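# Close both analyser doors with a dual-arm robot

## Task

Close both of the analyser's doors, then leave both grippers holding nothing and neither gripper in contact with either door.

## Robot and tools

Robot: two six-joint arms with parallel grippers, named left_arm and right_arm. left_arm sits on the +y side. Its base is at (+0.030, +0.328, 0) m, turned slightly (quat_wxyz +1.000, 0, 0, -0.013). right_arm's base is at (0, -0.280, 0) m (quat_wxyz +0.996, 0, 0, +0.093). The names are labels only and do not mean left or right in a picture.

Scene frame: origin on the table surface midway between the arms, +x out across the table, +z up. Reported gripper poses use this frame: end_effector_position in metres and end_effector_quat_wxyz. That point lies between the finger pads, roughly 1 cm short of the fingertips. The fingers point along the gripper's +z and separate along its y axis. Reported hand positions can be somewhat off, more so when the arm is stretched far.

execute_actions takes "actions", a list with zero or one item, and optional "pictures" (true or false; images come by default).
- Empty list: no command, just the current state.
- Motion: {"rows": [...], "steps": n}, n from 1 to 15 (default 15), each step 1/30 s. Every row is applied for one step; if there are fewer rows than steps the last row repeats. Up to 15 rows.
- Wait: {"steps": n} with no rows, n up to 300; it returns once that many steps have passed since the previous result.

Each row is one list of 14 numbers covering both arms, always all 14 even if one arm stays still: left_arm waist, shoulder, elbow, wrist pitch, wrist yaw, wrist roll, opening, then the same seven for right_arm. The six joint values are absolute target angles in radians in each arm's own joint space, in the same form as the Joint positions line; they are not offsets. Stated ranges: waist -2.618 to 3.054, shoulder 0.000 to 3.142, elbow 0.000 to 3.142, wrist pitch -1.571 to 1.571, wrist yaw -1.571 to 1.571, wrist roll -2.094 to 2.094. The true ends may differ by up to 0.036 rad either way. A target more than 0.036 rad beyond a stated end, and farther out than the joint's last reported angle, gets the whole call refused and nothing moves. A target past the real end is clipped there, and the result may say "joint sent to its limit" (possibly about an earlier, still running action); silence does not prove more travel is available. Opening is an absolute value from -1 (closed) to +1 (fully open, 0.094 m pad gap).

Motion limits: each step the commanded angle stays within a lead of the measured one: 0.202 rad waist, 0.258 shoulder, 0.238 elbow, 0.573 wrist pitch, 0.522 wrist yaw and roll. If targets would place a gripper more than 70 mm from where it is, the whole arm's targets are pulled back proportionally. So big moves take several calls. Arms keep heading to the last row while you think or wait, until everything nearly stops or a step is HELD.

Result lines: the state line gives each gripper's pose. Joint positions and Joint velocities list, per arm, the six joints (rad, rad/s) and the pad gap (m, m/s). grip_measured is the measured opening on the command scale, with a fixed per-gripper error of about 1 mm. "joint command not followed" means a clearance check altered or blocked joint targets on some steps; the rest still ran. HELD marks steps where some or all of your row was not sent. MOTOR HOT appears from 75 °C; OVER-TEMPERATURE FAULT means an arm was stopped (90 °C, 10 s pause) or, at 100 °C, went limp and fell. Keep held loads short to avoid heating.

Gripping: to hold something, command an opening about 0.03 under grip_measured; a smaller gap grips more lightly. Pads push roughly 50 to 62 N each, less on very thin parts, with a brief spike at first contact. For this job you mainly push doors, so the hands can stay closed or partly open, but must be empty and clear of the doors at the end.

zoom_image: {"camera": name, "region": [x0, y0, x1, y1]} in pixels of that camera's latest full image, (0,0) top-left, region at most 504 by 504. Cameras: cam_head_left, cam_head_right, cam_left_wrist, cam_right_wrist, all 504x504. Calibration (K, distortion, T_world_to_cam) is given for projecting scene points into images; head cameras may be off by a couple of degrees and millimetres, and wrist camera poses follow the arm's joint readings.

read_manual: optional "section" ("licences"); returns licence text only, no motion.

finished_scene: {"scene": number of the current scene}. The result gives the next task if any.

Avoid: knocking or pushing anything off the table, arms colliding or pressing on each other, slamming doors, hard or very forceful pushes, drops and slips. Something may occasionally tug a held part or shove a loose object. Faster, smooth, low-effort motion is preferred.

Each tool is called by a JSON object that holds its "api" and its "payload", one argument or row to a line.

## Session

{"api": "execute_actions", "payload": {
  "actions": []
}}

Scene clock: 0.00 s of 4800.00 s.
left_arm: end_effector_position=(+0.2643, +0.5222, +0.1330) grip_measured=+1.000 end_effector_quat_wxyz=(+0.121, +0.805, -0.548, +0.193) | right_arm: end_effector_position=(+0.2613, +0.0226, +0.1450) grip_measured=+1.000 end_effector_quat_wxyz=(-0.201, +0.877, -0.308, +0.309)
Joint positions: left_arm=[ 0.945  1.875  1.597 -1.528  0.398 -0.979  0.094] | right_arm=[ 0.9    1.586  1.154 -0.581  0.541 -1.537  0.094]
Joint velocities: left_arm=[-0.017  0.007 -0.007 -0.037  0.007 -0.022  0.   ] | right_arm=[ 0.012  0.017 -0.007 -0.007 -0.066 -0.037  0.   ]

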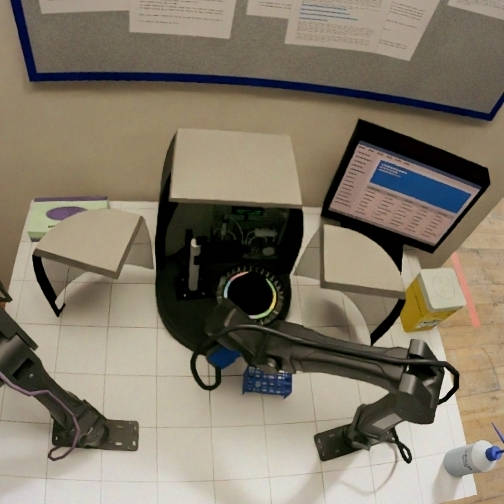

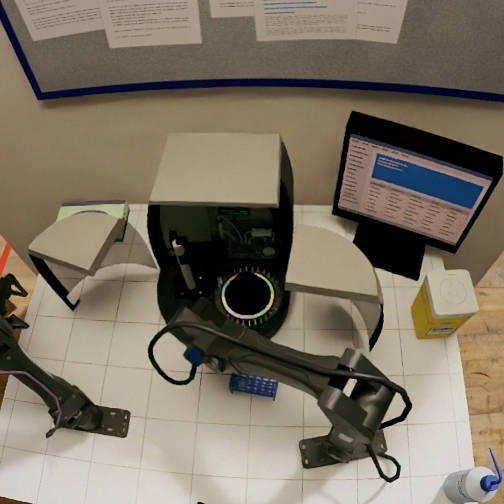

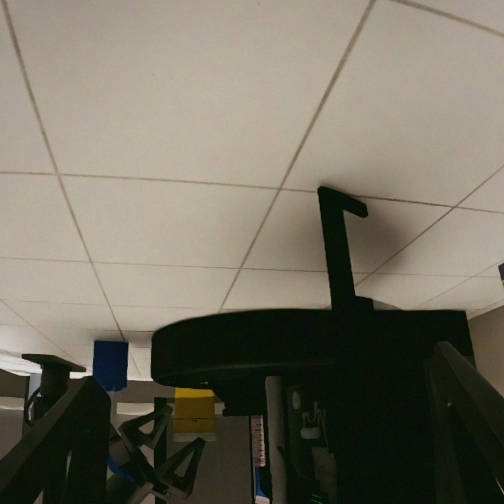

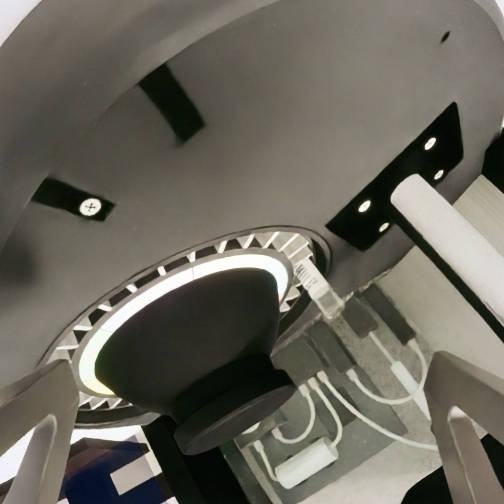

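{"api": "zoom_image", "payload": {
  "camera": "cam_head_left",
  "region": [0, 100, 504, 400]
}}

{"api": "zoom_image", "payload": {
  "camera": "cam_head_right",
  "region": [0, 100, 504, 400]
}}

Region (0, 100, 504, 400) of cam_head_left's 504x504 image, scaled by 1.000; it fills the top 300 rows of this view, and the rest is white.

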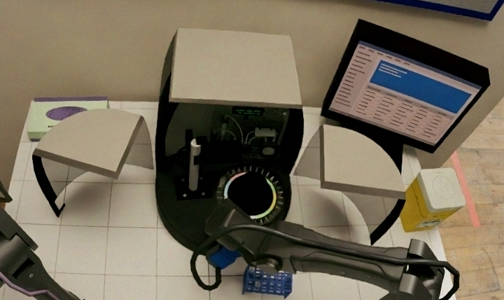

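Region (0, 100, 504, 400) of cam_head_right's 504x504 image, scaled by 1.000; it fills the top 300 rows of this view, and the rest is white.

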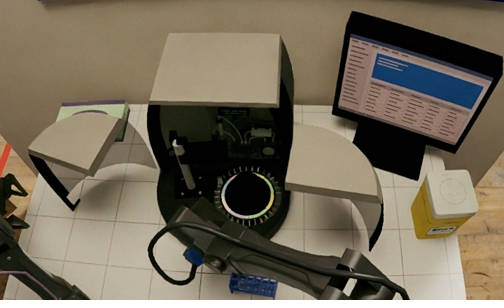

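{"api": "zoom_image", "payload": {
  "camera": "cam_head_left",
  "region": [260, 180, 460, 380]
}}

{"api": "zoom_image", "payload": {
  "camera": "cam_head_right",
  "region": [0, 180, 200, 380]
}}

Region (260, 180, 460, 380) of cam_head_left's 504x504 image, scaled by 2.520, with more detail than that image has.

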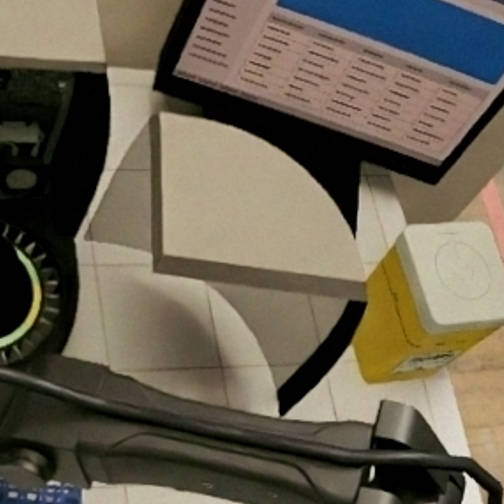

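Region (0, 180, 200, 380) of cam_head_right's 504x504 image, scaled by 2.520, with more detail than that image has.

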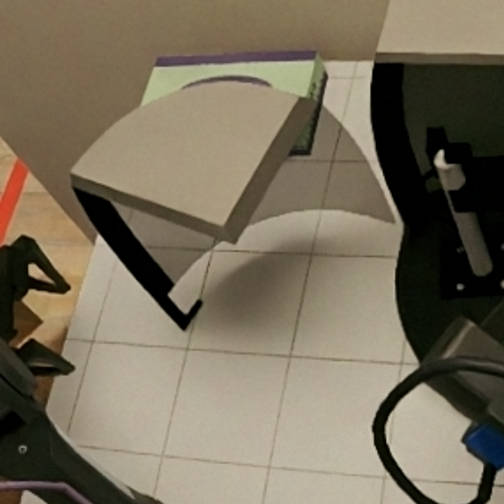

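{"api": "execute_actions", "payload": {
  "actions": [
    {"rows": [[0.945,1.875,1.597,-1.528,0.398,-0.979,1, 0.9,1.2,1.5,-1.55,0.0,0.0,-1]], "steps": 15}
  ],
  "pictures": false
}}

{"api": "execute_actions", "payload": {
  "actions": [
    {"rows": [[0.945,1.875,1.597,-1.528,0.398,-0.979,1, -0.61,1.2,1.5,-1.55,0.0,0.0,-1]], "steps": 15}
  ],
  "pictures": false
}}

{"api": "execute_actions", "payload": {
  "actions": [
    {"steps": 20}
  ]
}}

Scene clock: 14.20 s of 4800.00 s.
left_arm: end_effector_position=(+0.2643, +0.5222, +0.1330) grip_measured=+1.000 end_effector_quat_wxyz=(+0.121, +0.805, -0.548, +0.193) | right_arm: end_effector_position=(+0.1246, -0.0670, +0.2697) grip_measured=-0.977 end_effector_quat_wxyz=(+0.224, -0.696, +0.682, +0.031)
Joint positions: left_arm=[ 0.945  1.875  1.597 -1.528  0.398 -0.979  0.094] | right_arm=[ 0.898  1.19   1.487 -1.416  0.067 -0.522  0.001]
Joint velocities: left_arm=[-0.002  0.012 -0.012 -0.037 -0.11  -0.051  0.   ] | right_arm=[ 0.007 -0.129  0.017 -1.048 -0.403  2.821 -0.   ]
Steps of this call (steps 1 to 90: nothing new was sent; then 10.70 s passed at rest; steps 91 to 105: all 15 steps of this action). Readings (joint positions):
91: left_arm=[0.945 1.875 1.597 -1.528 0.398 -0.979] | right_arm=[0.898 1.578 1.171 -0.627 0.498 -1.493]
92: left_arm=[0.945 1.875 1.597 -1.528 0.398 -0.979] | right_arm=[0.898 1.562 1.195 -0.699 0.442 -1.440]
94: left_arm=[0.945 1.875 1.597 -1.528 0.398 -0.979] | right_arm=[0.898 1.504 1.254 -0.822 0.353 -1.338]
98: left_arm=[0.945 1.875 1.597 -1.528 0.398 -0.979] | right_arm=[0.898 1.359 1.380 -1.032 0.233 -1.134]
105: the state above

Scene clock: 14.70 s of 4800.00 s.
left_arm: end_effector_position=(+0.2643, +0.5222, +0.1330) grip_measured=+1.000 end_effector_quat_wxyz=(+0.121, +0.805, -0.548, +0.193) | right_arm: end_effector_position=(+0.2147, -0.2341, +0.2551) grip_measured=-0.977 end_effector_quat_wxyz=(+0.153, -0.130, +0.978, +0.053)
Joint positions: left_arm=[ 0.945  1.875  1.597 -1.528  0.398 -0.979  0.094] | right_arm=[-0.071  1.205  1.487 -1.546 -0.111 -0.131  0.001]
Joint velocities: left_arm=[-0.002  0.012 -0.002  0.007 -0.037  0.022  0.   ] | right_arm=[-1.023  0.002 -0.022 -0.139 -1.062 -0.769 -0.   ]
Steps of this call (steps 1 to 15: all 15 steps of this action). Readings (joint positions):
1: left_arm=[0.945 1.875 1.597 -1.528 0.398 -0.979] | right_arm=[0.867 1.188 1.487 -1.447 0.040 -0.426]
2: left_arm=[0.945 1.875 1.597 -1.528 0.398 -0.979] | right_arm=[0.799 1.191 1.487 -1.470 0.028 -0.343]
4: left_arm=[0.945 1.875 1.597 -1.528 0.398 -0.979] | right_arm=[0.648 1.199 1.487 -1.494 0.021 -0.223]
8: left_arm=[0.945 1.875 1.597 -1.528 0.398 -0.979] | right_arm=[0.359 1.204 1.487 -1.521 -0.014 -0.117]
15: the state above

Scene clock: 15.37 s of 4800.00 s.
left_arm: end_effector_position=(+0.2643, +0.5222, +0.1330) grip_measured=+1.000 end_effector_quat_wxyz=(+0.121, +0.805, -0.548, +0.193) | right_arm: end_effector_position=(+0.2004, -0.3662, +0.2535) grip_measured=-0.977 end_effector_quat_wxyz=(+0.148, +0.198, +0.969, -0.026)
Joint positions: left_arm=[ 0.945  1.875  1.597 -1.528  0.398 -0.979  0.094] | right_arm=[-0.607  1.206  1.487 -1.549 -0.013 -0.015  0.001]
Joint velocities: left_arm=[ 0.002 -0.012  0.007  0.007 -0.007 -0.007  0.   ] | right_arm=[-0.012 -0.002  0.007 -0.022 -0.007  0.037  0.001]
Steps of this call (steps 1 to 20: the robot went on to your last target). Readings (joint positions):
1: left_arm=[0.945 1.875 1.597 -1.528 0.398 -0.979] | right_arm=[-0.106 1.205 1.487 -1.551 -0.141 -0.153]
2: left_arm=[0.945 1.875 1.597 -1.528 0.398 -0.979] | right_arm=[-0.141 1.205 1.487 -1.557 -0.167 -0.171]
4: left_arm=[0.945 1.875 1.597 -1.528 0.398 -0.979] | right_arm=[-0.213 1.205 1.487 -1.557 -0.189 -0.178]
8: left_arm=[0.945 1.875 1.597 -1.528 0.398 -0.979] | right_arm=[-0.475 1.206 1.487 -1.551 -0.104 -0.096]
20: the state above
camera_calibration (this result's frames):
cam_right_wrist: T_world_to_cam=[[-0.40674, -0.913512, -0.00757683, -0.248382], [-0.902791, 0.40067, 0.156309, 0.328566], [-0.139754, 0.0704173, -0.987679, 0.390977], [0, 0, 0, 1]] pos_world=[0.25024, -0.386078, 0.33292]

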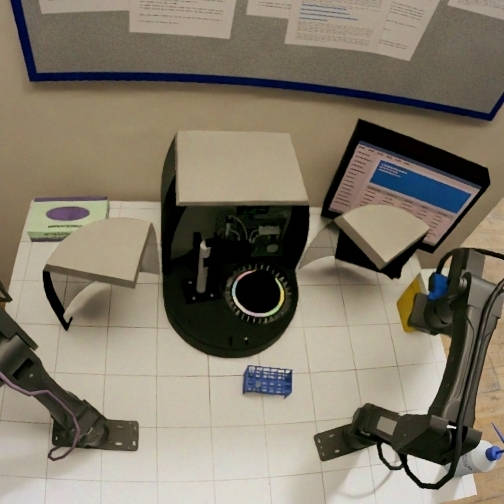

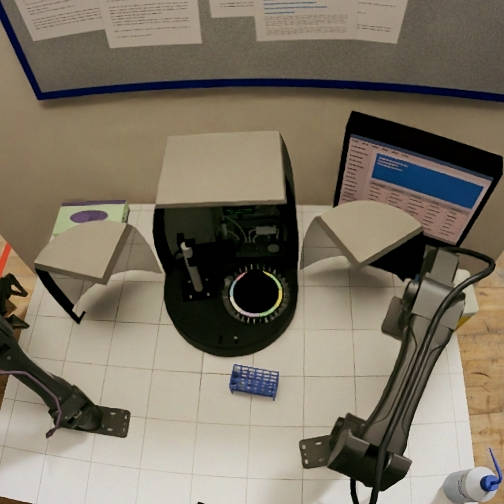

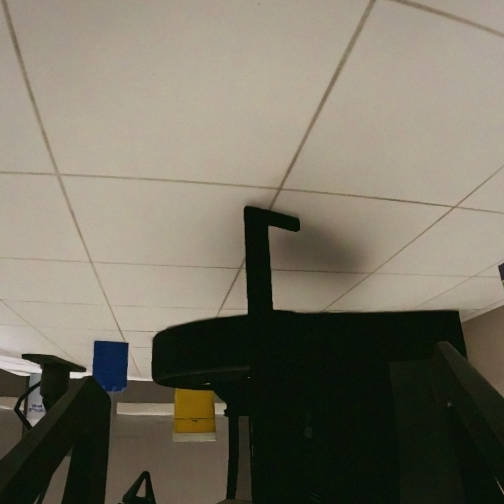

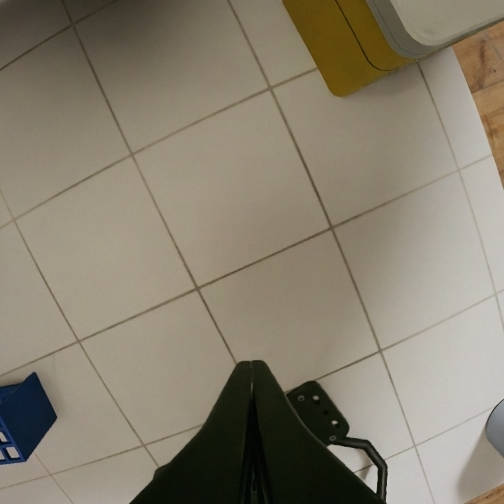

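{"api": "zoom_image", "payload": {
  "camera": "cam_head_left",
  "region": [260, 160, 500, 400]
}}

{"api": "zoom_image", "payload": {
  "camera": "cam_head_right",
  "region": [260, 160, 500, 400]
}}

Region (260, 160, 500, 400) of cam_head_left's 504x504 image, scaled by 2.100, with more detail than that image has.

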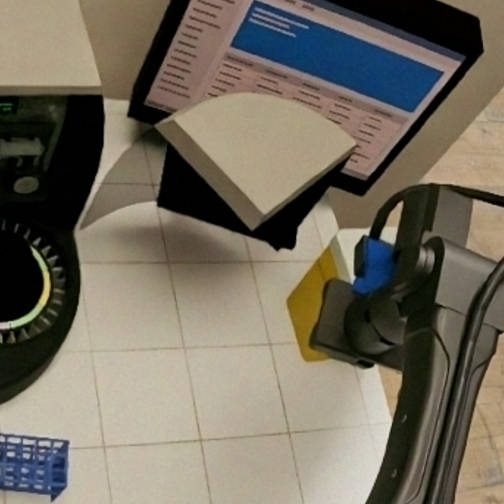

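Region (260, 160, 500, 400) of cam_head_right's 504x504 image, scaled by 2.100, with more detail than that image has.

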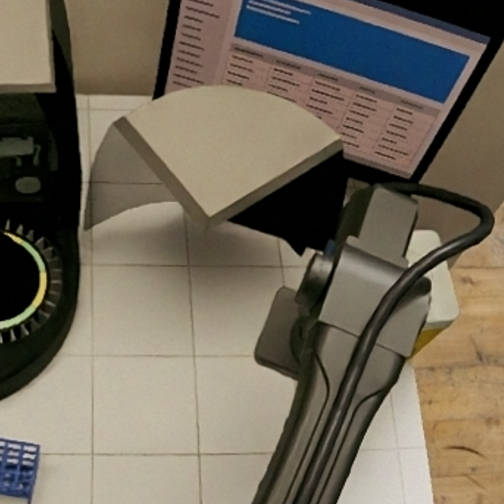

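{"api": "execute_actions", "payload": {
  "actions": [
    {"rows": [[0.945,1.875,1.597,-1.528,0.398,-0.979,1, -0.67,1.95,2.0,-0.9,0.0,0.0,-1]], "steps": 15}
  ],
  "pictures": false
}}

{"api": "execute_actions", "payload": {
  "actions": [
    {"steps": 25}
  ]
}}

Scene clock: 19.70 s of 4800.00 s.
left_arm: end_effector_position=(+0.2643, +0.5222, +0.1330) grip_measured=+1.000 end_effector_quat_wxyz=(+0.121, +0.805, -0.548, +0.193) | right_arm: end_effector_position=(+0.4347, -0.4986, +0.2591) grip_measured=-0.977 end_effector_quat_wxyz=(+0.315, +0.215, +0.921, -0.073)
Joint positions: left_arm=[ 0.945  1.875  1.597 -1.528  0.398 -0.979  0.094] | right_arm=[-0.658  1.867  1.969 -1.013 -0.009 -0.009  0.001]
Joint velocities: left_arm=[-0.007 -0.002 -0.007  0.022  0.066  0.051  0.   ] | right_arm=[-0.042  1.536  0.295  0.974  0.007  0.022 -0.001]
Steps of this call (steps 1 to 30: the robot went on to your last target; steps 31 to 90: nothing new was sent; then 0.83 s passed at rest; steps 91 to 105: all 15 steps of this action). Readings (joint positions):
91: left_arm=[0.945 1.875 1.597 -1.528 0.398 -0.979] | right_arm=[-0.610 1.219 1.499 -1.542 -0.009 -0.009]
92: left_arm=[0.945 1.875 1.597 -1.528 0.398 -0.979] | right_arm=[-0.617 1.243 1.528 -1.517 -0.009 -0.009]
94: left_arm=[0.945 1.875 1.597 -1.528 0.398 -0.979] | right_arm=[-0.628 1.312 1.592 -1.434 -0.009 -0.009]
98: left_arm=[0.945 1.875 1.597 -1.528 0.398 -0.979] | right_arm=[-0.643 1.485 1.735 -1.274 -0.009 -0.009]
105: the state above

Scene clock: 20.53 s of 4800.00 s.
left_arm: end_effector_position=(+0.2643, +0.5222, +0.1330) grip_measured=+1.000 end_effector_quat_wxyz=(+0.121, +0.805, -0.548, +0.193) | right_arm: end_effector_position=(+0.4615, -0.5154, +0.2245) grip_measured=-0.977 end_effector_quat_wxyz=(+0.311, +0.218, +0.922, -0.073)
Joint positions: left_arm=[ 0.945  1.875  1.597 -1.528  0.398 -0.979  0.094] | right_arm=[-0.663  1.971  1.973 -0.921 -0.008 -0.009  0.001]
Joint velocities: left_arm=[-0.007 -0.007 -0.002 -0.051  0.051  0.051  0.   ] | right_arm=[-0.007  0.002  0.002 -0.037  0.037 -0.022 -0.001]
Steps of this call (steps 1 to 25: the robot went on to your last target). Readings (joint positions):
1: left_arm=[0.945 1.875 1.597 -1.528 0.398 -0.979] | right_arm=[-0.660 1.914 1.973 -0.982 -0.009 -0.009]
2: left_arm=[0.945 1.875 1.597 -1.528 0.398 -0.979] | right_arm=[-0.661 1.954 1.973 -0.963 -0.009 -0.009]
4: left_arm=[0.945 1.875 1.597 -1.528 0.398 -0.979] | right_arm=[-0.663 2.007 1.973 -0.954 -0.009 -0.009]
8: left_arm=[0.945 1.875 1.597 -1.528 0.398 -0.979] | right_arm=[-0.663 2.012 1.973 -0.947 -0.008 -0.009]
25: the state above
camera_calibration (this result's frames):
cam_right_wrist: T_world_to_cam=[[-0.461045, -0.887351, -0.00672528, -0.240311], [-0.870401, 0.453688, -0.191233, 0.718963], [0.172742, -0.0823134, -0.981522, 0.185033], [0, 0, 0, 1]] pos_world=[0.483029, -0.524194, 0.317487]

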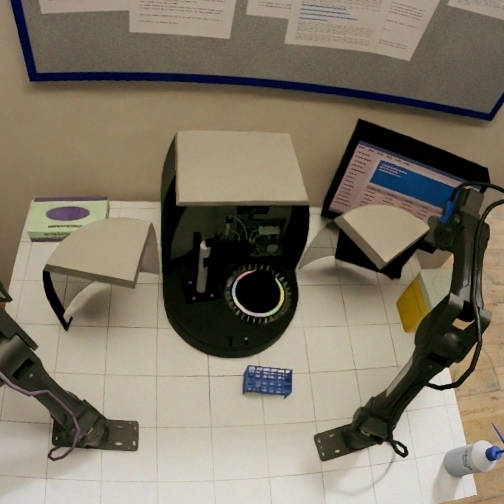

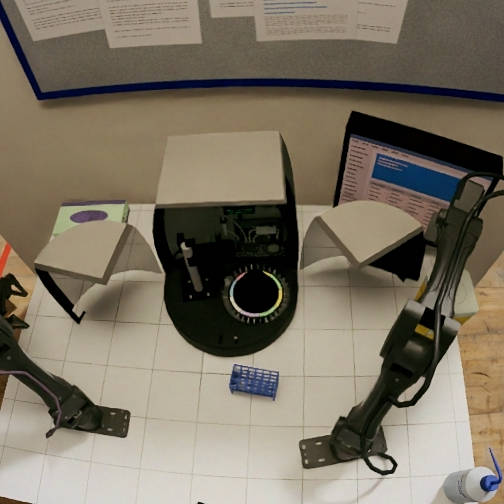

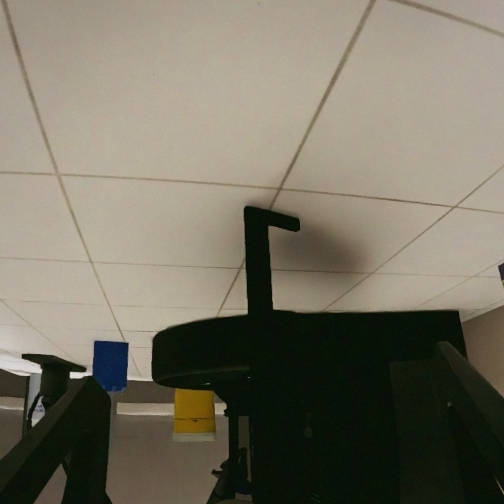

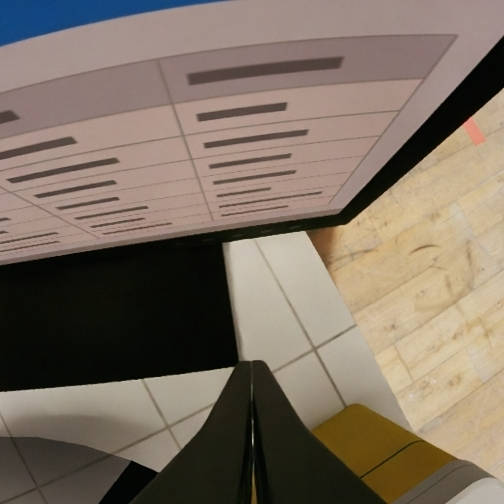

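{"api": "execute_actions", "payload": {
  "actions": [
    {"rows": [[0.945,1.875,1.597,-1.528,0.398,-0.979,1, -0.67,2.03,2.0,-0.87,0.0,0.0,-1]], "steps": 15}
  ]
}}

Scene clock: 26.50 s of 4800.00 s.
left_arm: end_effector_position=(+0.2643, +0.5222, +0.1330) grip_measured=+1.000 end_effector_quat_wxyz=(+0.121, +0.805, -0.548, +0.193) | right_arm: end_effector_position=(+0.4744, -0.5220, +0.1894) grip_measured=-0.977 end_effector_quat_wxyz=(+0.290, +0.220, +0.929, -0.068)
Joint positions: left_arm=[ 0.945  1.875  1.597 -1.528  0.398 -0.979  0.094] | right_arm=[-0.663  2.055  1.981 -0.892 -0.008 -0.009  0.001]
Joint velocities: left_arm=[-0.017  0.002 -0.002 -0.022 -0.037  0.051  0.   ] | right_arm=[ 0.002  0.012 -0.027 -0.007 -0.022 -0.022  0.001]
Steps of this call (steps 1 to 15: the robot went on to your last target; steps 16 to 90: nothing new was sent; then 2.47 s passed at rest; steps 91 to 105: all 15 steps of this action). Readings (joint positions):
91: left_arm=[0.945 1.875 1.597 -1.528 0.398 -0.979] | right_arm=[-0.663 1.977 1.975 -0.920 -0.008 -0.009]
92: left_arm=[0.945 1.875 1.597 -1.528 0.398 -0.979] | right_arm=[-0.663 1.986 1.979 -0.913 -0.008 -0.009]
94: left_arm=[0.945 1.875 1.597 -1.528 0.398 -0.979] | right_arm=[-0.663 2.009 1.981 -0.898 -0.008 -0.009]
98: left_arm=[0.945 1.875 1.597 -1.528 0.398 -0.979] | right_arm=[-0.663 2.050 1.981 -0.896 -0.008 -0.009]
105: the state above
camera_calibration (this result's frames):
cam_right_wrist: T_world_to_cam=[[-0.461323, -0.887208, -0.00657427, -0.240325], [-0.877413, 0.457304, -0.144984, 0.722892], [0.131638, -0.0611163, -0.989412, 0.179902], [0, 0, 0, 1]] pos_world=[0.499725, -0.532804, 0.281226]

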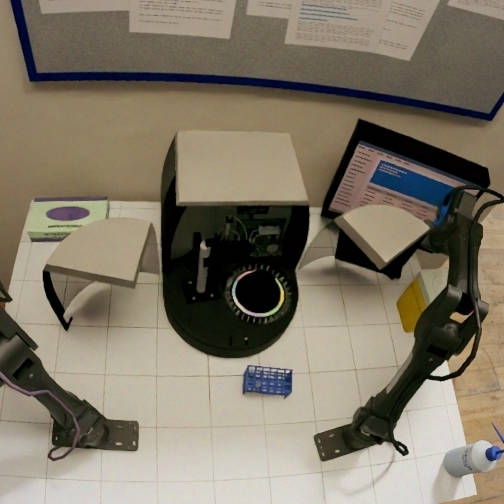

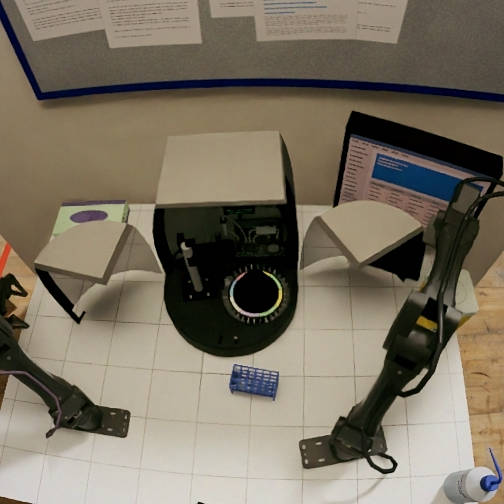

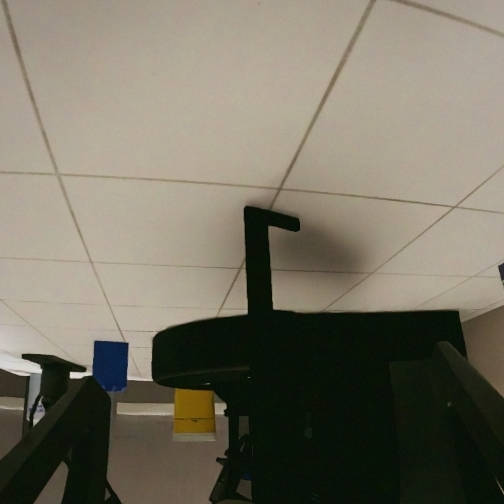

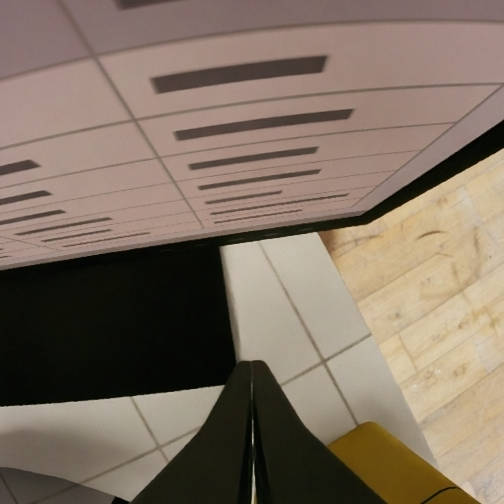

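{"api": "execute_actions", "payload": {
  "actions": [
    {"rows": [[0.945,1.875,1.597,-1.528,0.398,-0.979,1, -0.63,2.03,2.0,-0.87,0.0,0.0,-1],[0.945,1.875,1.597,-1.528,0.398,-0.979,1, -0.63,2.03,2.0,-0.87,0.0,0.0,-1],[0.945,1.875,1.597,-1.528,0.398,-0.979,1, -0.63,2.03,2.0,-0.87,0.0,0.0,-1],[0.945,1.875,1.597,-1.528,0.398,-0.979,1, -0.60,2.03,2.0,-0.88,0.0,0.0,-1],[0.945,1.875,1.597,-1.528,0.398,-0.979,1, -0.60,2.03,2.0,-0.88,0.0,0.0,-1],[0.945,1.875,1.597,-1.528,0.398,-0.979,1, -0.60,2.03,2.0,-0.88,0.0,0.0,-1],[0.945,1.875,1.597,-1.528,0.398,-0.979,1, -0.56,2.03,2.0,-0.89,0.0,0.0,-1]], "steps": 15}
  ]
}}

Scene clock: 27.83 s of 4800.00 s.
left_arm: end_effector_position=(+0.2643, +0.5222, +0.1330) grip_measured=+1.000 end_effector_quat_wxyz=(+0.121, +0.805, -0.548, +0.193) | right_arm: end_effector_position=(+0.4968, -0.4711, +0.1893) grip_measured=-0.977 end_effector_quat_wxyz=(+0.292, +0.171, +0.939, -0.054)
Joint positions: left_arm=[ 0.945  1.875  1.597 -1.528  0.398 -0.979  0.094] | right_arm=[-0.557  2.055  1.981 -0.894 -0.004 -0.008  0.001]
Joint velocities: left_arm=[ 0.017  0.007 -0.012 -0.066 -0.081 -0.125  0.   ] | right_arm=[-0.012 -0.027  0.002 -0.081 -0.037 -0.037  0.   ]
Steps of this call (steps 1 to 15: the robot went on to your last target; steps 16 to 25: nothing new was sent; steps 26 to 40: all 15 steps of this action). Readings (joint positions):
26: left_arm=[0.945 1.875 1.597 -1.528 0.398 -0.979] | right_arm=[-0.661 2.055 1.981 -0.892 -0.008 -0.009]
27: left_arm=[0.945 1.875 1.597 -1.528 0.398 -0.979] | right_arm=[-0.658 2.055 1.981 -0.892 -0.006 -0.009]
29: left_arm=[0.945 1.875 1.597 -1.528 0.398 -0.979] | right_arm=[-0.645 2.055 1.981 -0.892 -0.005 -0.009]
33: left_arm=[0.945 1.875 1.597 -1.528 0.398 -0.979] | right_arm=[-0.597 2.055 1.981 -0.892 -0.003 -0.009]
40: the state above
camera_calibration (this result's frames):
cam_right_wrist: T_world_to_cam=[[-0.367832, -0.929887, -0.00323313, -0.251974], [-0.920047, 0.36444, -0.143866, 0.696491], [0.134958, -0.049944, -0.989592, 0.183545], [0, 0, 0, 1]] pos_world=[0.523349, -0.47897, 0.281022]

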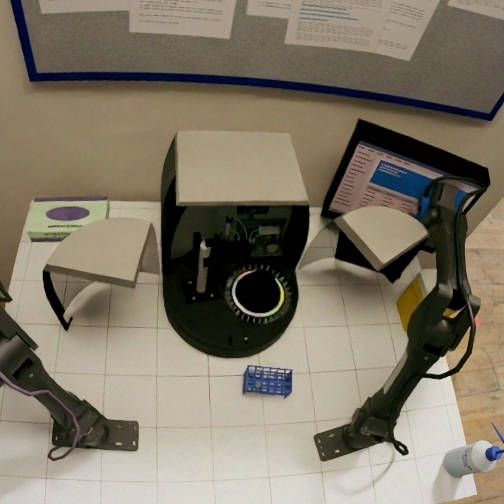

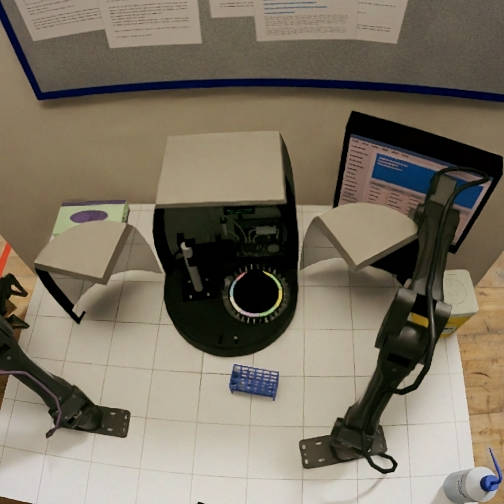

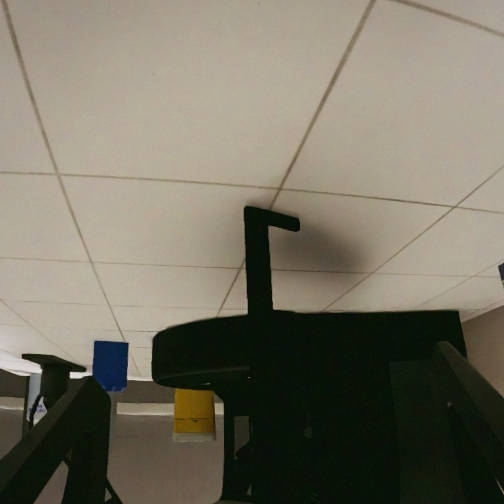

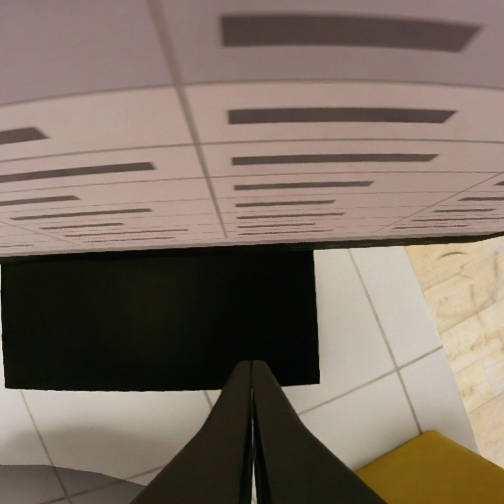

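{"api": "execute_actions", "payload": {
  "actions": [
    {"rows": [[0.945,1.875,1.597,-1.528,0.398,-0.979,1, -0.555,1.98,1.93,-0.90,0.0,0.0,-1],[0.945,1.875,1.597,-1.528,0.398,-0.979,1, -0.555,1.98,1.93,-0.90,0.0,0.0,-1],[0.945,1.875,1.597,-1.528,0.398,-0.979,1, -0.555,1.98,1.93,-0.90,0.0,0.0,-1],[0.945,1.875,1.597,-1.528,0.398,-0.979,1, -0.55,1.92,1.86,-0.91,0.0,0.0,-1],[0.945,1.875,1.597,-1.528,0.398,-0.979,1, -0.55,1.92,1.86,-0.91,0.0,0.0,-1],[0.945,1.875,1.597,-1.528,0.398,-0.979,1, -0.55,1.92,1.86,-0.91,0.0,0.0,-1],[0.945,1.875,1.597,-1.528,0.398,-0.979,1, -0.545,1.86,1.79,-0.92,0.0,0.0,-1],[0.945,1.875,1.597,-1.528,0.398,-0.979,1, -0.545,1.86,1.79,-0.92,0.0,0.0,-1],[0.945,1.875,1.597,-1.528,0.398,-0.979,1, -0.545,1.86,1.79,-0.92,0.0,0.0,-1],[0.945,1.875,1.597,-1.528,0.398,-0.979,1, -0.54,1.80,1.725,-0.93,0.0,0.0,-1]], "steps": 15}
  ]
}}

Scene clock: 29.77 s of 4800.00 s.
left_arm: end_effector_position=(+0.2643, +0.5222, +0.1330) grip_measured=+1.000 end_effector_quat_wxyz=(+0.121, +0.805, -0.548, +0.193) | right_arm: end_effector_position=(+0.4349, -0.4441, +0.1997) grip_measured=-0.977 end_effector_quat_wxyz=(+0.267, +0.170, +0.947, -0.050)
Joint positions: left_arm=[ 0.945  1.875  1.597 -1.528  0.398 -0.979  0.094] | right_arm=[-0.55   1.823  1.732 -0.929 -0.001 -0.008  0.001]
Joint velocities: left_arm=[-0.002  0.007 -0.002  0.007 -0.037  0.007  0.   ] | right_arm=[ 0.042 -0.081  0.002  0.007  0.007  0.037 -0.   ]
Steps of this call (steps 1 to 15: the robot went on to your last target; steps 16 to 43: nothing new was sent; steps 44 to 58: all 15 steps of this action). Readings (joint positions):
44: left_arm=[0.945 1.875 1.597 -1.528 0.398 -0.979] | right_arm=[-0.557 2.049 1.972 -0.889 -0.004 -0.008]
45: left_arm=[0.945 1.875 1.597 -1.528 0.398 -0.979] | right_arm=[-0.557 2.038 1.955 -0.889 -0.004 -0.008]
47: left_arm=[0.945 1.875 1.597 -1.528 0.398 -0.979] | right_arm=[-0.557 2.013 1.921 -0.891 -0.004 -0.008]
51: left_arm=[0.945 1.875 1.597 -1.528 0.398 -0.979] | right_arm=[-0.556 1.932 1.825 -0.904 -0.003 -0.008]
58: the state above
camera_calibration (this result's frames):
cam_right_wrist: T_world_to_cam=[[-0.363196, -0.931712, -0.000798297, -0.252982], [-0.927833, 0.361762, -0.0908518, 0.622827], [0.0849365, -0.0322563, -0.995864, 0.234403], [0, 0, 0, 1]] pos_world=[0.466088, -0.45346, 0.289816]

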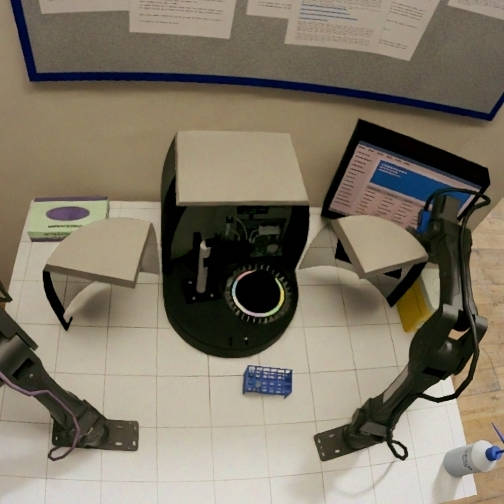

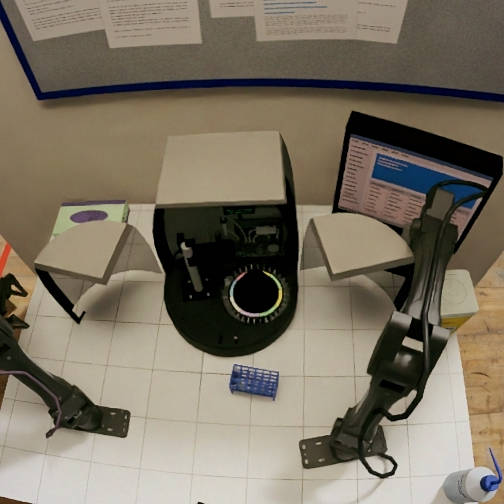

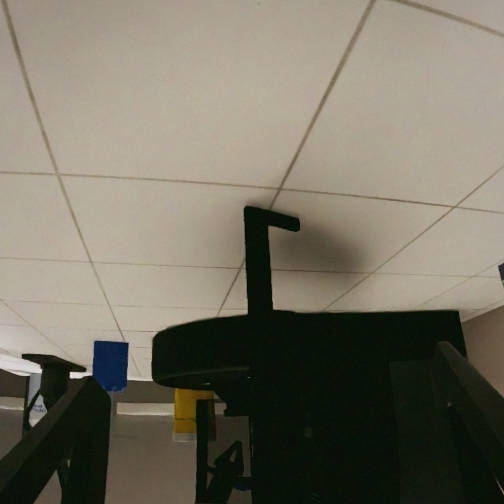

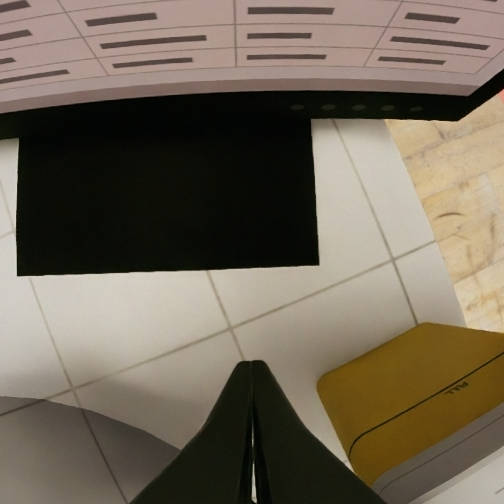

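{"api": "execute_actions", "payload": {
  "actions": [
    {"rows": [[0.945,1.875,1.597,-1.528,0.398,-0.979,1, -0.54,1.76,1.69,-1.0,0.0,0.0,-1],[0.945,1.875,1.597,-1.528,0.398,-0.979,1, -0.54,1.76,1.69,-1.0,0.0,0.0,-1],[0.945,1.875,1.597,-1.528,0.398,-0.979,1, -0.54,1.71,1.655,-1.08,0.0,0.0,-1],[0.945,1.875,1.597,-1.528,0.398,-0.979,1, -0.54,1.71,1.655,-1.08,0.0,0.0,-1],[0.945,1.875,1.597,-1.528,0.398,-0.979,1, -0.537,1.65,1.62,-1.17,0.0,0.0,-1],[0.945,1.875,1.597,-1.528,0.398,-0.979,1, -0.537,1.65,1.62,-1.17,0.0,0.0,-1],[0.945,1.875,1.597,-1.528,0.398,-0.979,1, -0.51,1.61,1.59,-1.23,0.0,0.0,-1],[0.945,1.875,1.597,-1.528,0.398,-0.979,1, -0.51,1.61,1.59,-1.23,0.0,0.0,-1],[0.945,1.875,1.597,-1.528,0.398,-0.979,1, -0.475,1.565,1.56,-1.30,0.0,0.0,-1],[0.945,1.875,1.597,-1.528,0.398,-0.979,1, -0.475,1.565,1.56,-1.30,0.0,0.0,-1],[0.945,1.875,1.597,-1.528,0.398,-0.979,1, -0.44,1.52,1.53,-1.37,0.0,0.0,-1]], "steps": 15}
  ]
}}

{"api": "execute_actions", "payload": {
  "actions": [
    {"steps": 10}
  ]
}}

Scene clock: 32.03 s of 4800.00 s.
left_arm: end_effector_position=(+0.2643, +0.5222, +0.1330) grip_measured=+1.000 end_effector_quat_wxyz=(+0.121, +0.805, -0.548, +0.193) | right_arm: end_effector_position=(+0.3098, -0.3599, +0.2046) grip_measured=-0.977 end_effector_quat_wxyz=(+0.133, +0.123, +0.983, -0.019)
Joint positions: left_arm=[ 0.945  1.875  1.597 -1.528  0.398 -0.979  0.094] | right_arm=[-0.44   1.533  1.54  -1.309  0.003 -0.006  0.001]
Joint velocities: left_arm=[ 0.002 -0.007 -0.002  0.007 -0.022 -0.007  0.   ] | right_arm=[ 0.095 -0.168 -0.027 -0.505 -0.066 -0.066 -0.001]
Steps of this call (steps 1 to 15: the robot went on to your last target; steps 16 to 53: nothing new was sent; steps 54 to 68: all 15 steps of this action). Readings (joint positions):
54: left_arm=[0.945 1.875 1.597 -1.528 0.398 -0.979] | right_arm=[-0.549 1.817 1.725 -0.929 -0.001 -0.007]
55: left_arm=[0.945 1.875 1.597 -1.528 0.398 -0.979] | right_arm=[-0.549 1.809 1.714 -0.935 -0.001 -0.007]
57: left_arm=[0.945 1.875 1.597 -1.528 0.398 -0.979] | right_arm=[-0.549 1.779 1.680 -0.967 0.000 -0.006]
61: left_arm=[0.945 1.875 1.597 -1.528 0.398 -0.979] | right_arm=[-0.541 1.678 1.606 -1.096 0.003 -0.006]
68: the state above
camera_calibration (this result's frames):
cam_right_wrist: T_world_to_cam=[[-0.261686, -0.965137, 0.00549584, -0.264697], [-0.94749, 0.257977, 0.188973, 0.388237], [-0.183803, 0.0442444, -0.981967, 0.360611], [0, 0, 0, 1]] pos_world=[0.364864, -0.37158, 0.282197]

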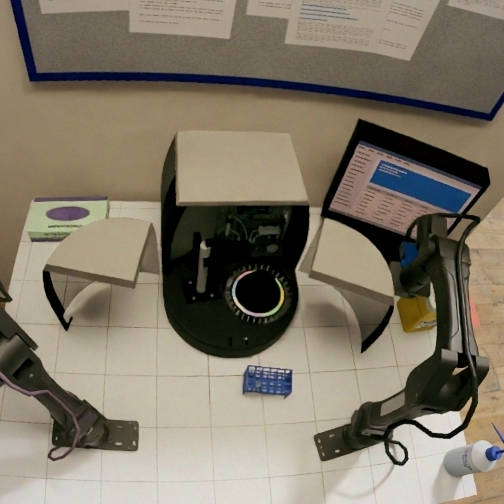

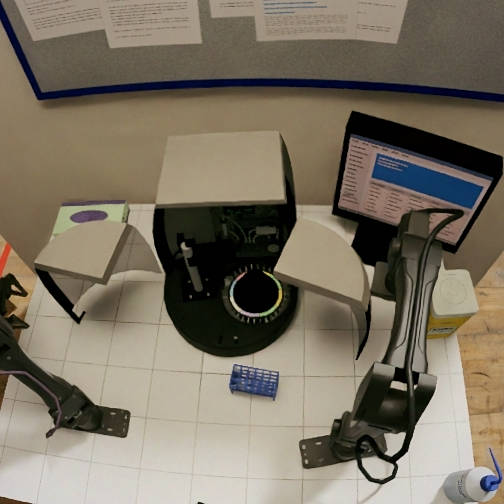

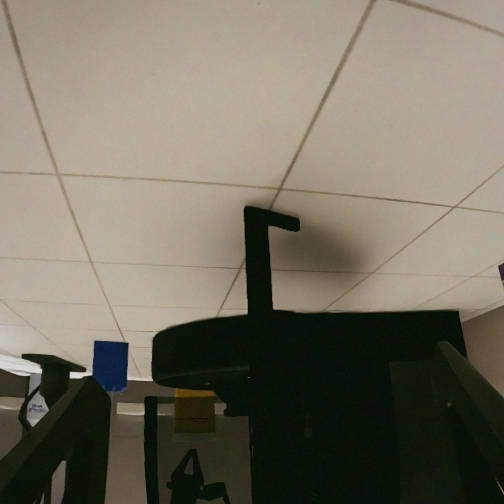

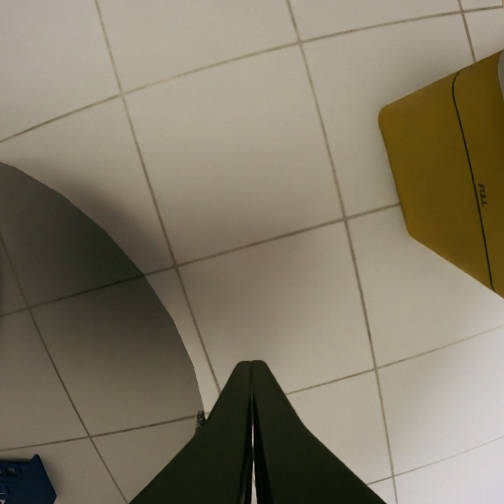

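Scene clock: 32.37 s of 4800.00 s.
left_arm: end_effector_position=(+0.2643, +0.5222, +0.1330) grip_measured=+1.000 end_effector_quat_wxyz=(+0.121, +0.805, -0.548, +0.193) | right_arm: end_effector_position=(+0.2980, -0.3564, +0.2010) grip_measured=-0.977 end_effector_quat_wxyz=(+0.109, +0.122, +0.986, -0.016)
Joint positions: left_arm=[ 0.945  1.875  1.597 -1.528  0.398 -0.979  0.094] | right_arm=[-0.439  1.53   1.534 -1.356  0.003 -0.006  0.001]
Joint velocities: left_arm=[ 0.007  0.002  0.007 -0.095  0.007 -0.037  0.   ] | right_arm=[-0.012 -0.007  0.012 -0.051 -0.007  0.022 -0.   ]
Steps of this call (steps 1 to 10: the robot went on to your last target). Readings (joint positions):
1: left_arm=[0.945 1.875 1.597 -1.528 0.398 -0.979] | right_arm=[-0.439 1.530 1.540 -1.324 0.003 -0.006]
2: left_arm=[0.945 1.875 1.597 -1.528 0.398 -0.979] | right_arm=[-0.439 1.530 1.540 -1.334 0.003 -0.006]
4: left_arm=[0.945 1.875 1.597 -1.528 0.398 -0.979] | right_arm=[-0.439 1.530 1.536 -1.343 0.003 -0.006]
8: left_arm=[0.945 1.875 1.597 -1.528 0.398 -0.979] | right_arm=[-0.439 1.530 1.534 -1.354 0.003 -0.006]
10: the state above
camera_calibration (this result's frames):
cam_right_wrist: T_world_to_cam=[[-0.260229, -0.96553, 0.00567497, -0.265008], [-0.937762, 0.254136, 0.236679, 0.362958], [-0.229963, 0.0562688, -0.971571, 0.370694], [0, 0, 0, 1]] pos_world=[0.356651, -0.368973, 0.275755]

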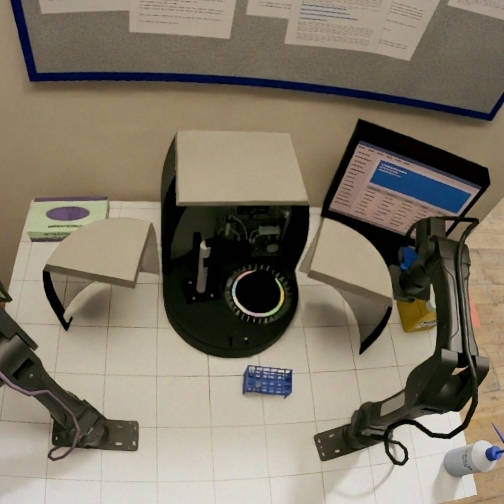

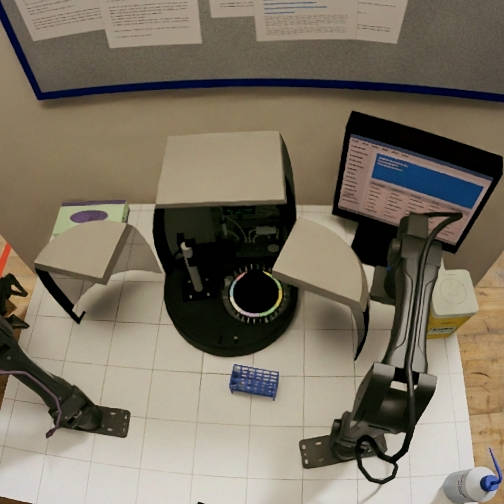

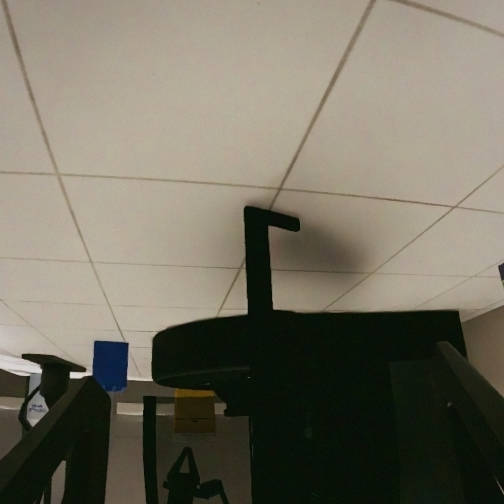

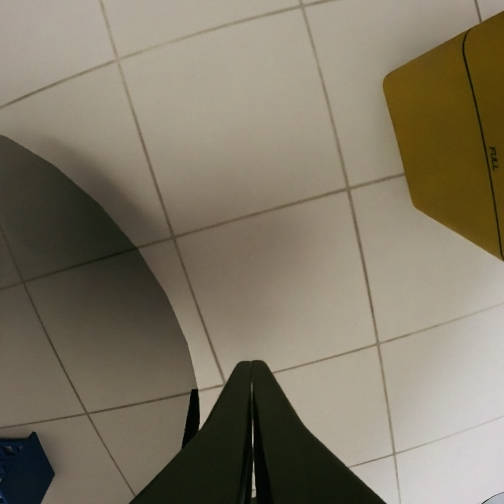

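{"api": "execute_actions", "payload": {
  "actions": [
    {"rows": [[0.945,1.875,1.597,-1.528,0.398,-0.979,1, -0.38,1.50,1.51,-1.40,0.0,0.0,-1],[0.945,1.875,1.597,-1.528,0.398,-0.979,1, -0.38,1.50,1.51,-1.40,0.0,0.0,-1],[0.945,1.875,1.597,-1.528,0.398,-0.979,1, -0.31,1.47,1.49,-1.45,0.0,0.0,-1],[0.945,1.875,1.597,-1.528,0.398,-0.979,1, -0.31,1.47,1.49,-1.45,0.0,0.0,-1],[0.945,1.875,1.597,-1.528,0.398,-0.979,1, -0.25,1.45,1.47,-1.49,0.0,0.0,-1],[0.945,1.875,1.597,-1.528,0.398,-0.979,1, -0.25,1.45,1.47,-1.49,0.0,0.0,-1],[0.945,1.875,1.597,-1.528,0.398,-0.979,1, -0.18,1.45,1.47,-1.49,0.0,0.0,-1],[0.945,1.875,1.597,-1.528,0.398,-0.979,1, -0.18,1.45,1.47,-1.49,0.0,0.0,-1],[0.945,1.875,1.597,-1.528,0.398,-0.979,1, -0.10,1.45,1.47,-1.49,0.0,0.0,-1],[0.945,1.875,1.597,-1.528,0.398,-0.979,1, -0.10,1.45,1.47,-1.49,0.0,0.0,-1],[0.945,1.875,1.597,-1.528,0.398,-0.979,1, -0.02,1.46,1.48,-1.49,0.0,0.0,-1],[0.945,1.875,1.597,-1.528,0.398,-0.979,1, -0.02,1.46,1.48,-1.49,0.0,0.0,-1],[0.945,1.875,1.597,-1.528,0.398,-0.979,1, 0.06,1.46,1.48,-1.49,0.0,0.0,-1],[0.945,1.875,1.597,-1.528,0.398,-0.979,1, 0.06,1.46,1.48,-1.49,0.0,0.0,-1],[0.945,1.875,1.597,-1.528,0.398,-0.979,1, 0.14,1.47,1.49,-1.49,0.0,0.0,-1]], "steps": 15}
  ],
  "pictures": false
}}

{"api": "execute_actions", "payload": {
  "actions": [
    {"steps": 12}
  ]
}}

Scene clock: 34.43 s of 4800.00 s.
left_arm: end_effector_position=(+0.2643, +0.5222, +0.1330) grip_measured=+1.000 end_effector_quat_wxyz=(+0.121, +0.805, -0.548, +0.193) | right_arm: end_effector_position=(+0.2566, -0.2221, +0.1938) grip_measured=-0.977 end_effector_quat_wxyz=(+0.048, -0.114, +0.992, -0.003)
Joint positions: left_arm=[ 0.945  1.875  1.597 -1.528  0.398 -0.979  0.094] | right_arm=[ 0.043  1.475  1.474 -1.475  0.017 -0.     0.001]
Joint velocities: left_arm=[ 0.002 -0.002 -0.002 -0.051 -0.007 -0.022  0.   ] | right_arm=[ 1.15  -0.017 -0.012 -0.022  0.52   0.755  0.001]
Steps of this call (steps 1 to 30: the robot went on to your last target; steps 31 to 47: nothing new was sent; steps 48 to 62: all 15 steps of this action). Readings (joint positions):
48: left_arm=[0.945 1.875 1.597 -1.528 0.398 -0.979] | right_arm=[-0.434 1.530 1.532 -1.359 0.006 -0.006]
49: left_arm=[0.945 1.875 1.597 -1.528 0.398 -0.979] | right_arm=[-0.423 1.528 1.527 -1.362 0.009 -0.006]
51: left_arm=[0.945 1.875 1.597 -1.528 0.398 -0.979] | right_arm=[-0.375 1.516 1.508 -1.382 0.015 -0.006]
55: left_arm=[0.945 1.875 1.597 -1.528 0.398 -0.979] | right_arm=[-0.229 1.481 1.475 -1.443 0.014 -0.006]
62: the state above

Scene clock: 34.83 s of 4800.00 s.
left_arm: end_effector_position=(+0.2643, +0.5222, +0.1330) grip_measured=+1.000 end_effector_quat_wxyz=(+0.121, +0.805, -0.548, +0.193) | right_arm: end_effector_position=(+0.2470, -0.1957, +0.1936) grip_measured=-0.977 end_effector_quat_wxyz=(+0.043, -0.161, +0.986, +0.004)
Joint positions: left_arm=[ 0.945  1.875  1.597 -1.528  0.398 -0.979  0.094] | right_arm=[ 0.142  1.475  1.474 -1.483  0.006  0.005  0.001]
Joint velocities: left_arm=[-0.002 -0.002 -0.007  0.007 -0.007 -0.081  0.   ] | right_arm=[-0.002  0.012 -0.007  0.037  0.007  0.007  0.001]
Steps of this call (steps 1 to 12: the robot went on to your last target). Readings (joint positions):
1: left_arm=[0.945 1.875 1.597 -1.528 0.398 -0.979] | right_arm=[0.077 1.475 1.474 -1.475 0.023 0.005]
2: left_arm=[0.945 1.875 1.597 -1.528 0.398 -0.979] | right_arm=[0.106 1.475 1.474 -1.476 0.019 0.005]
4: left_arm=[0.945 1.875 1.597 -1.528 0.398 -0.979] | right_arm=[0.139 1.475 1.474 -1.478 0.009 0.005]
8: left_arm=[0.945 1.875 1.597 -1.528 0.398 -0.979] | right_arm=[0.142 1.475 1.474 -1.481 0.006 0.005]
12: the state above
camera_calibration (this result's frames):
cam_right_wrist: T_world_to_cam=[[0.302463, -0.953117, 0.00917613, -0.260332], [-0.888974, -0.278609, 0.36346, 0.135142], [-0.343863, -0.118091, -0.931565, 0.328981], [0, 0, 0, 1]] pos_world=[0.312003, -0.171626, 0.259737]

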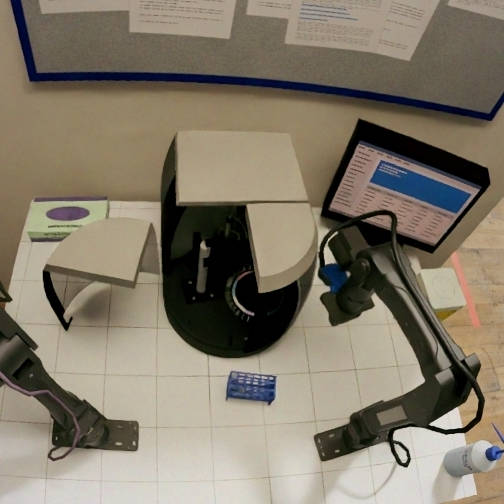

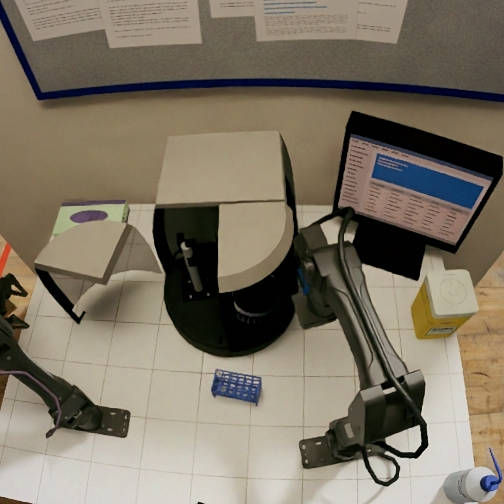

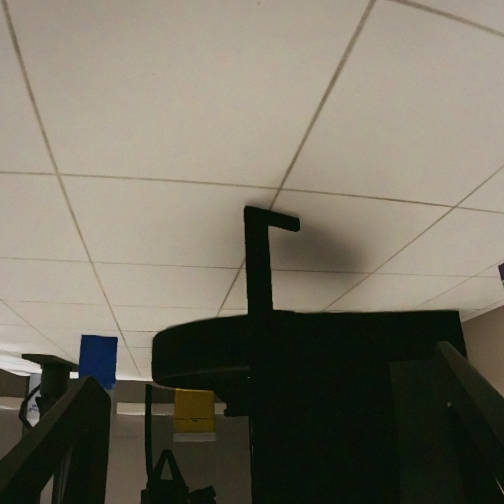

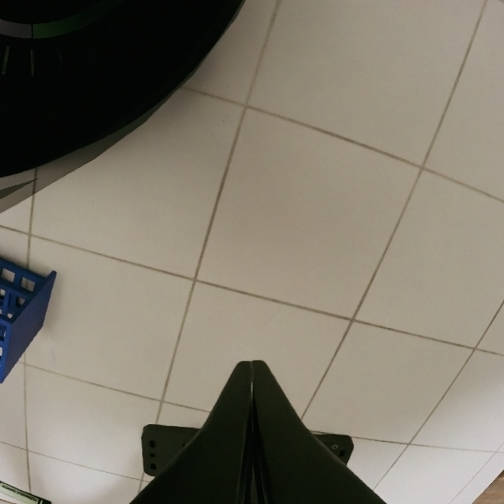

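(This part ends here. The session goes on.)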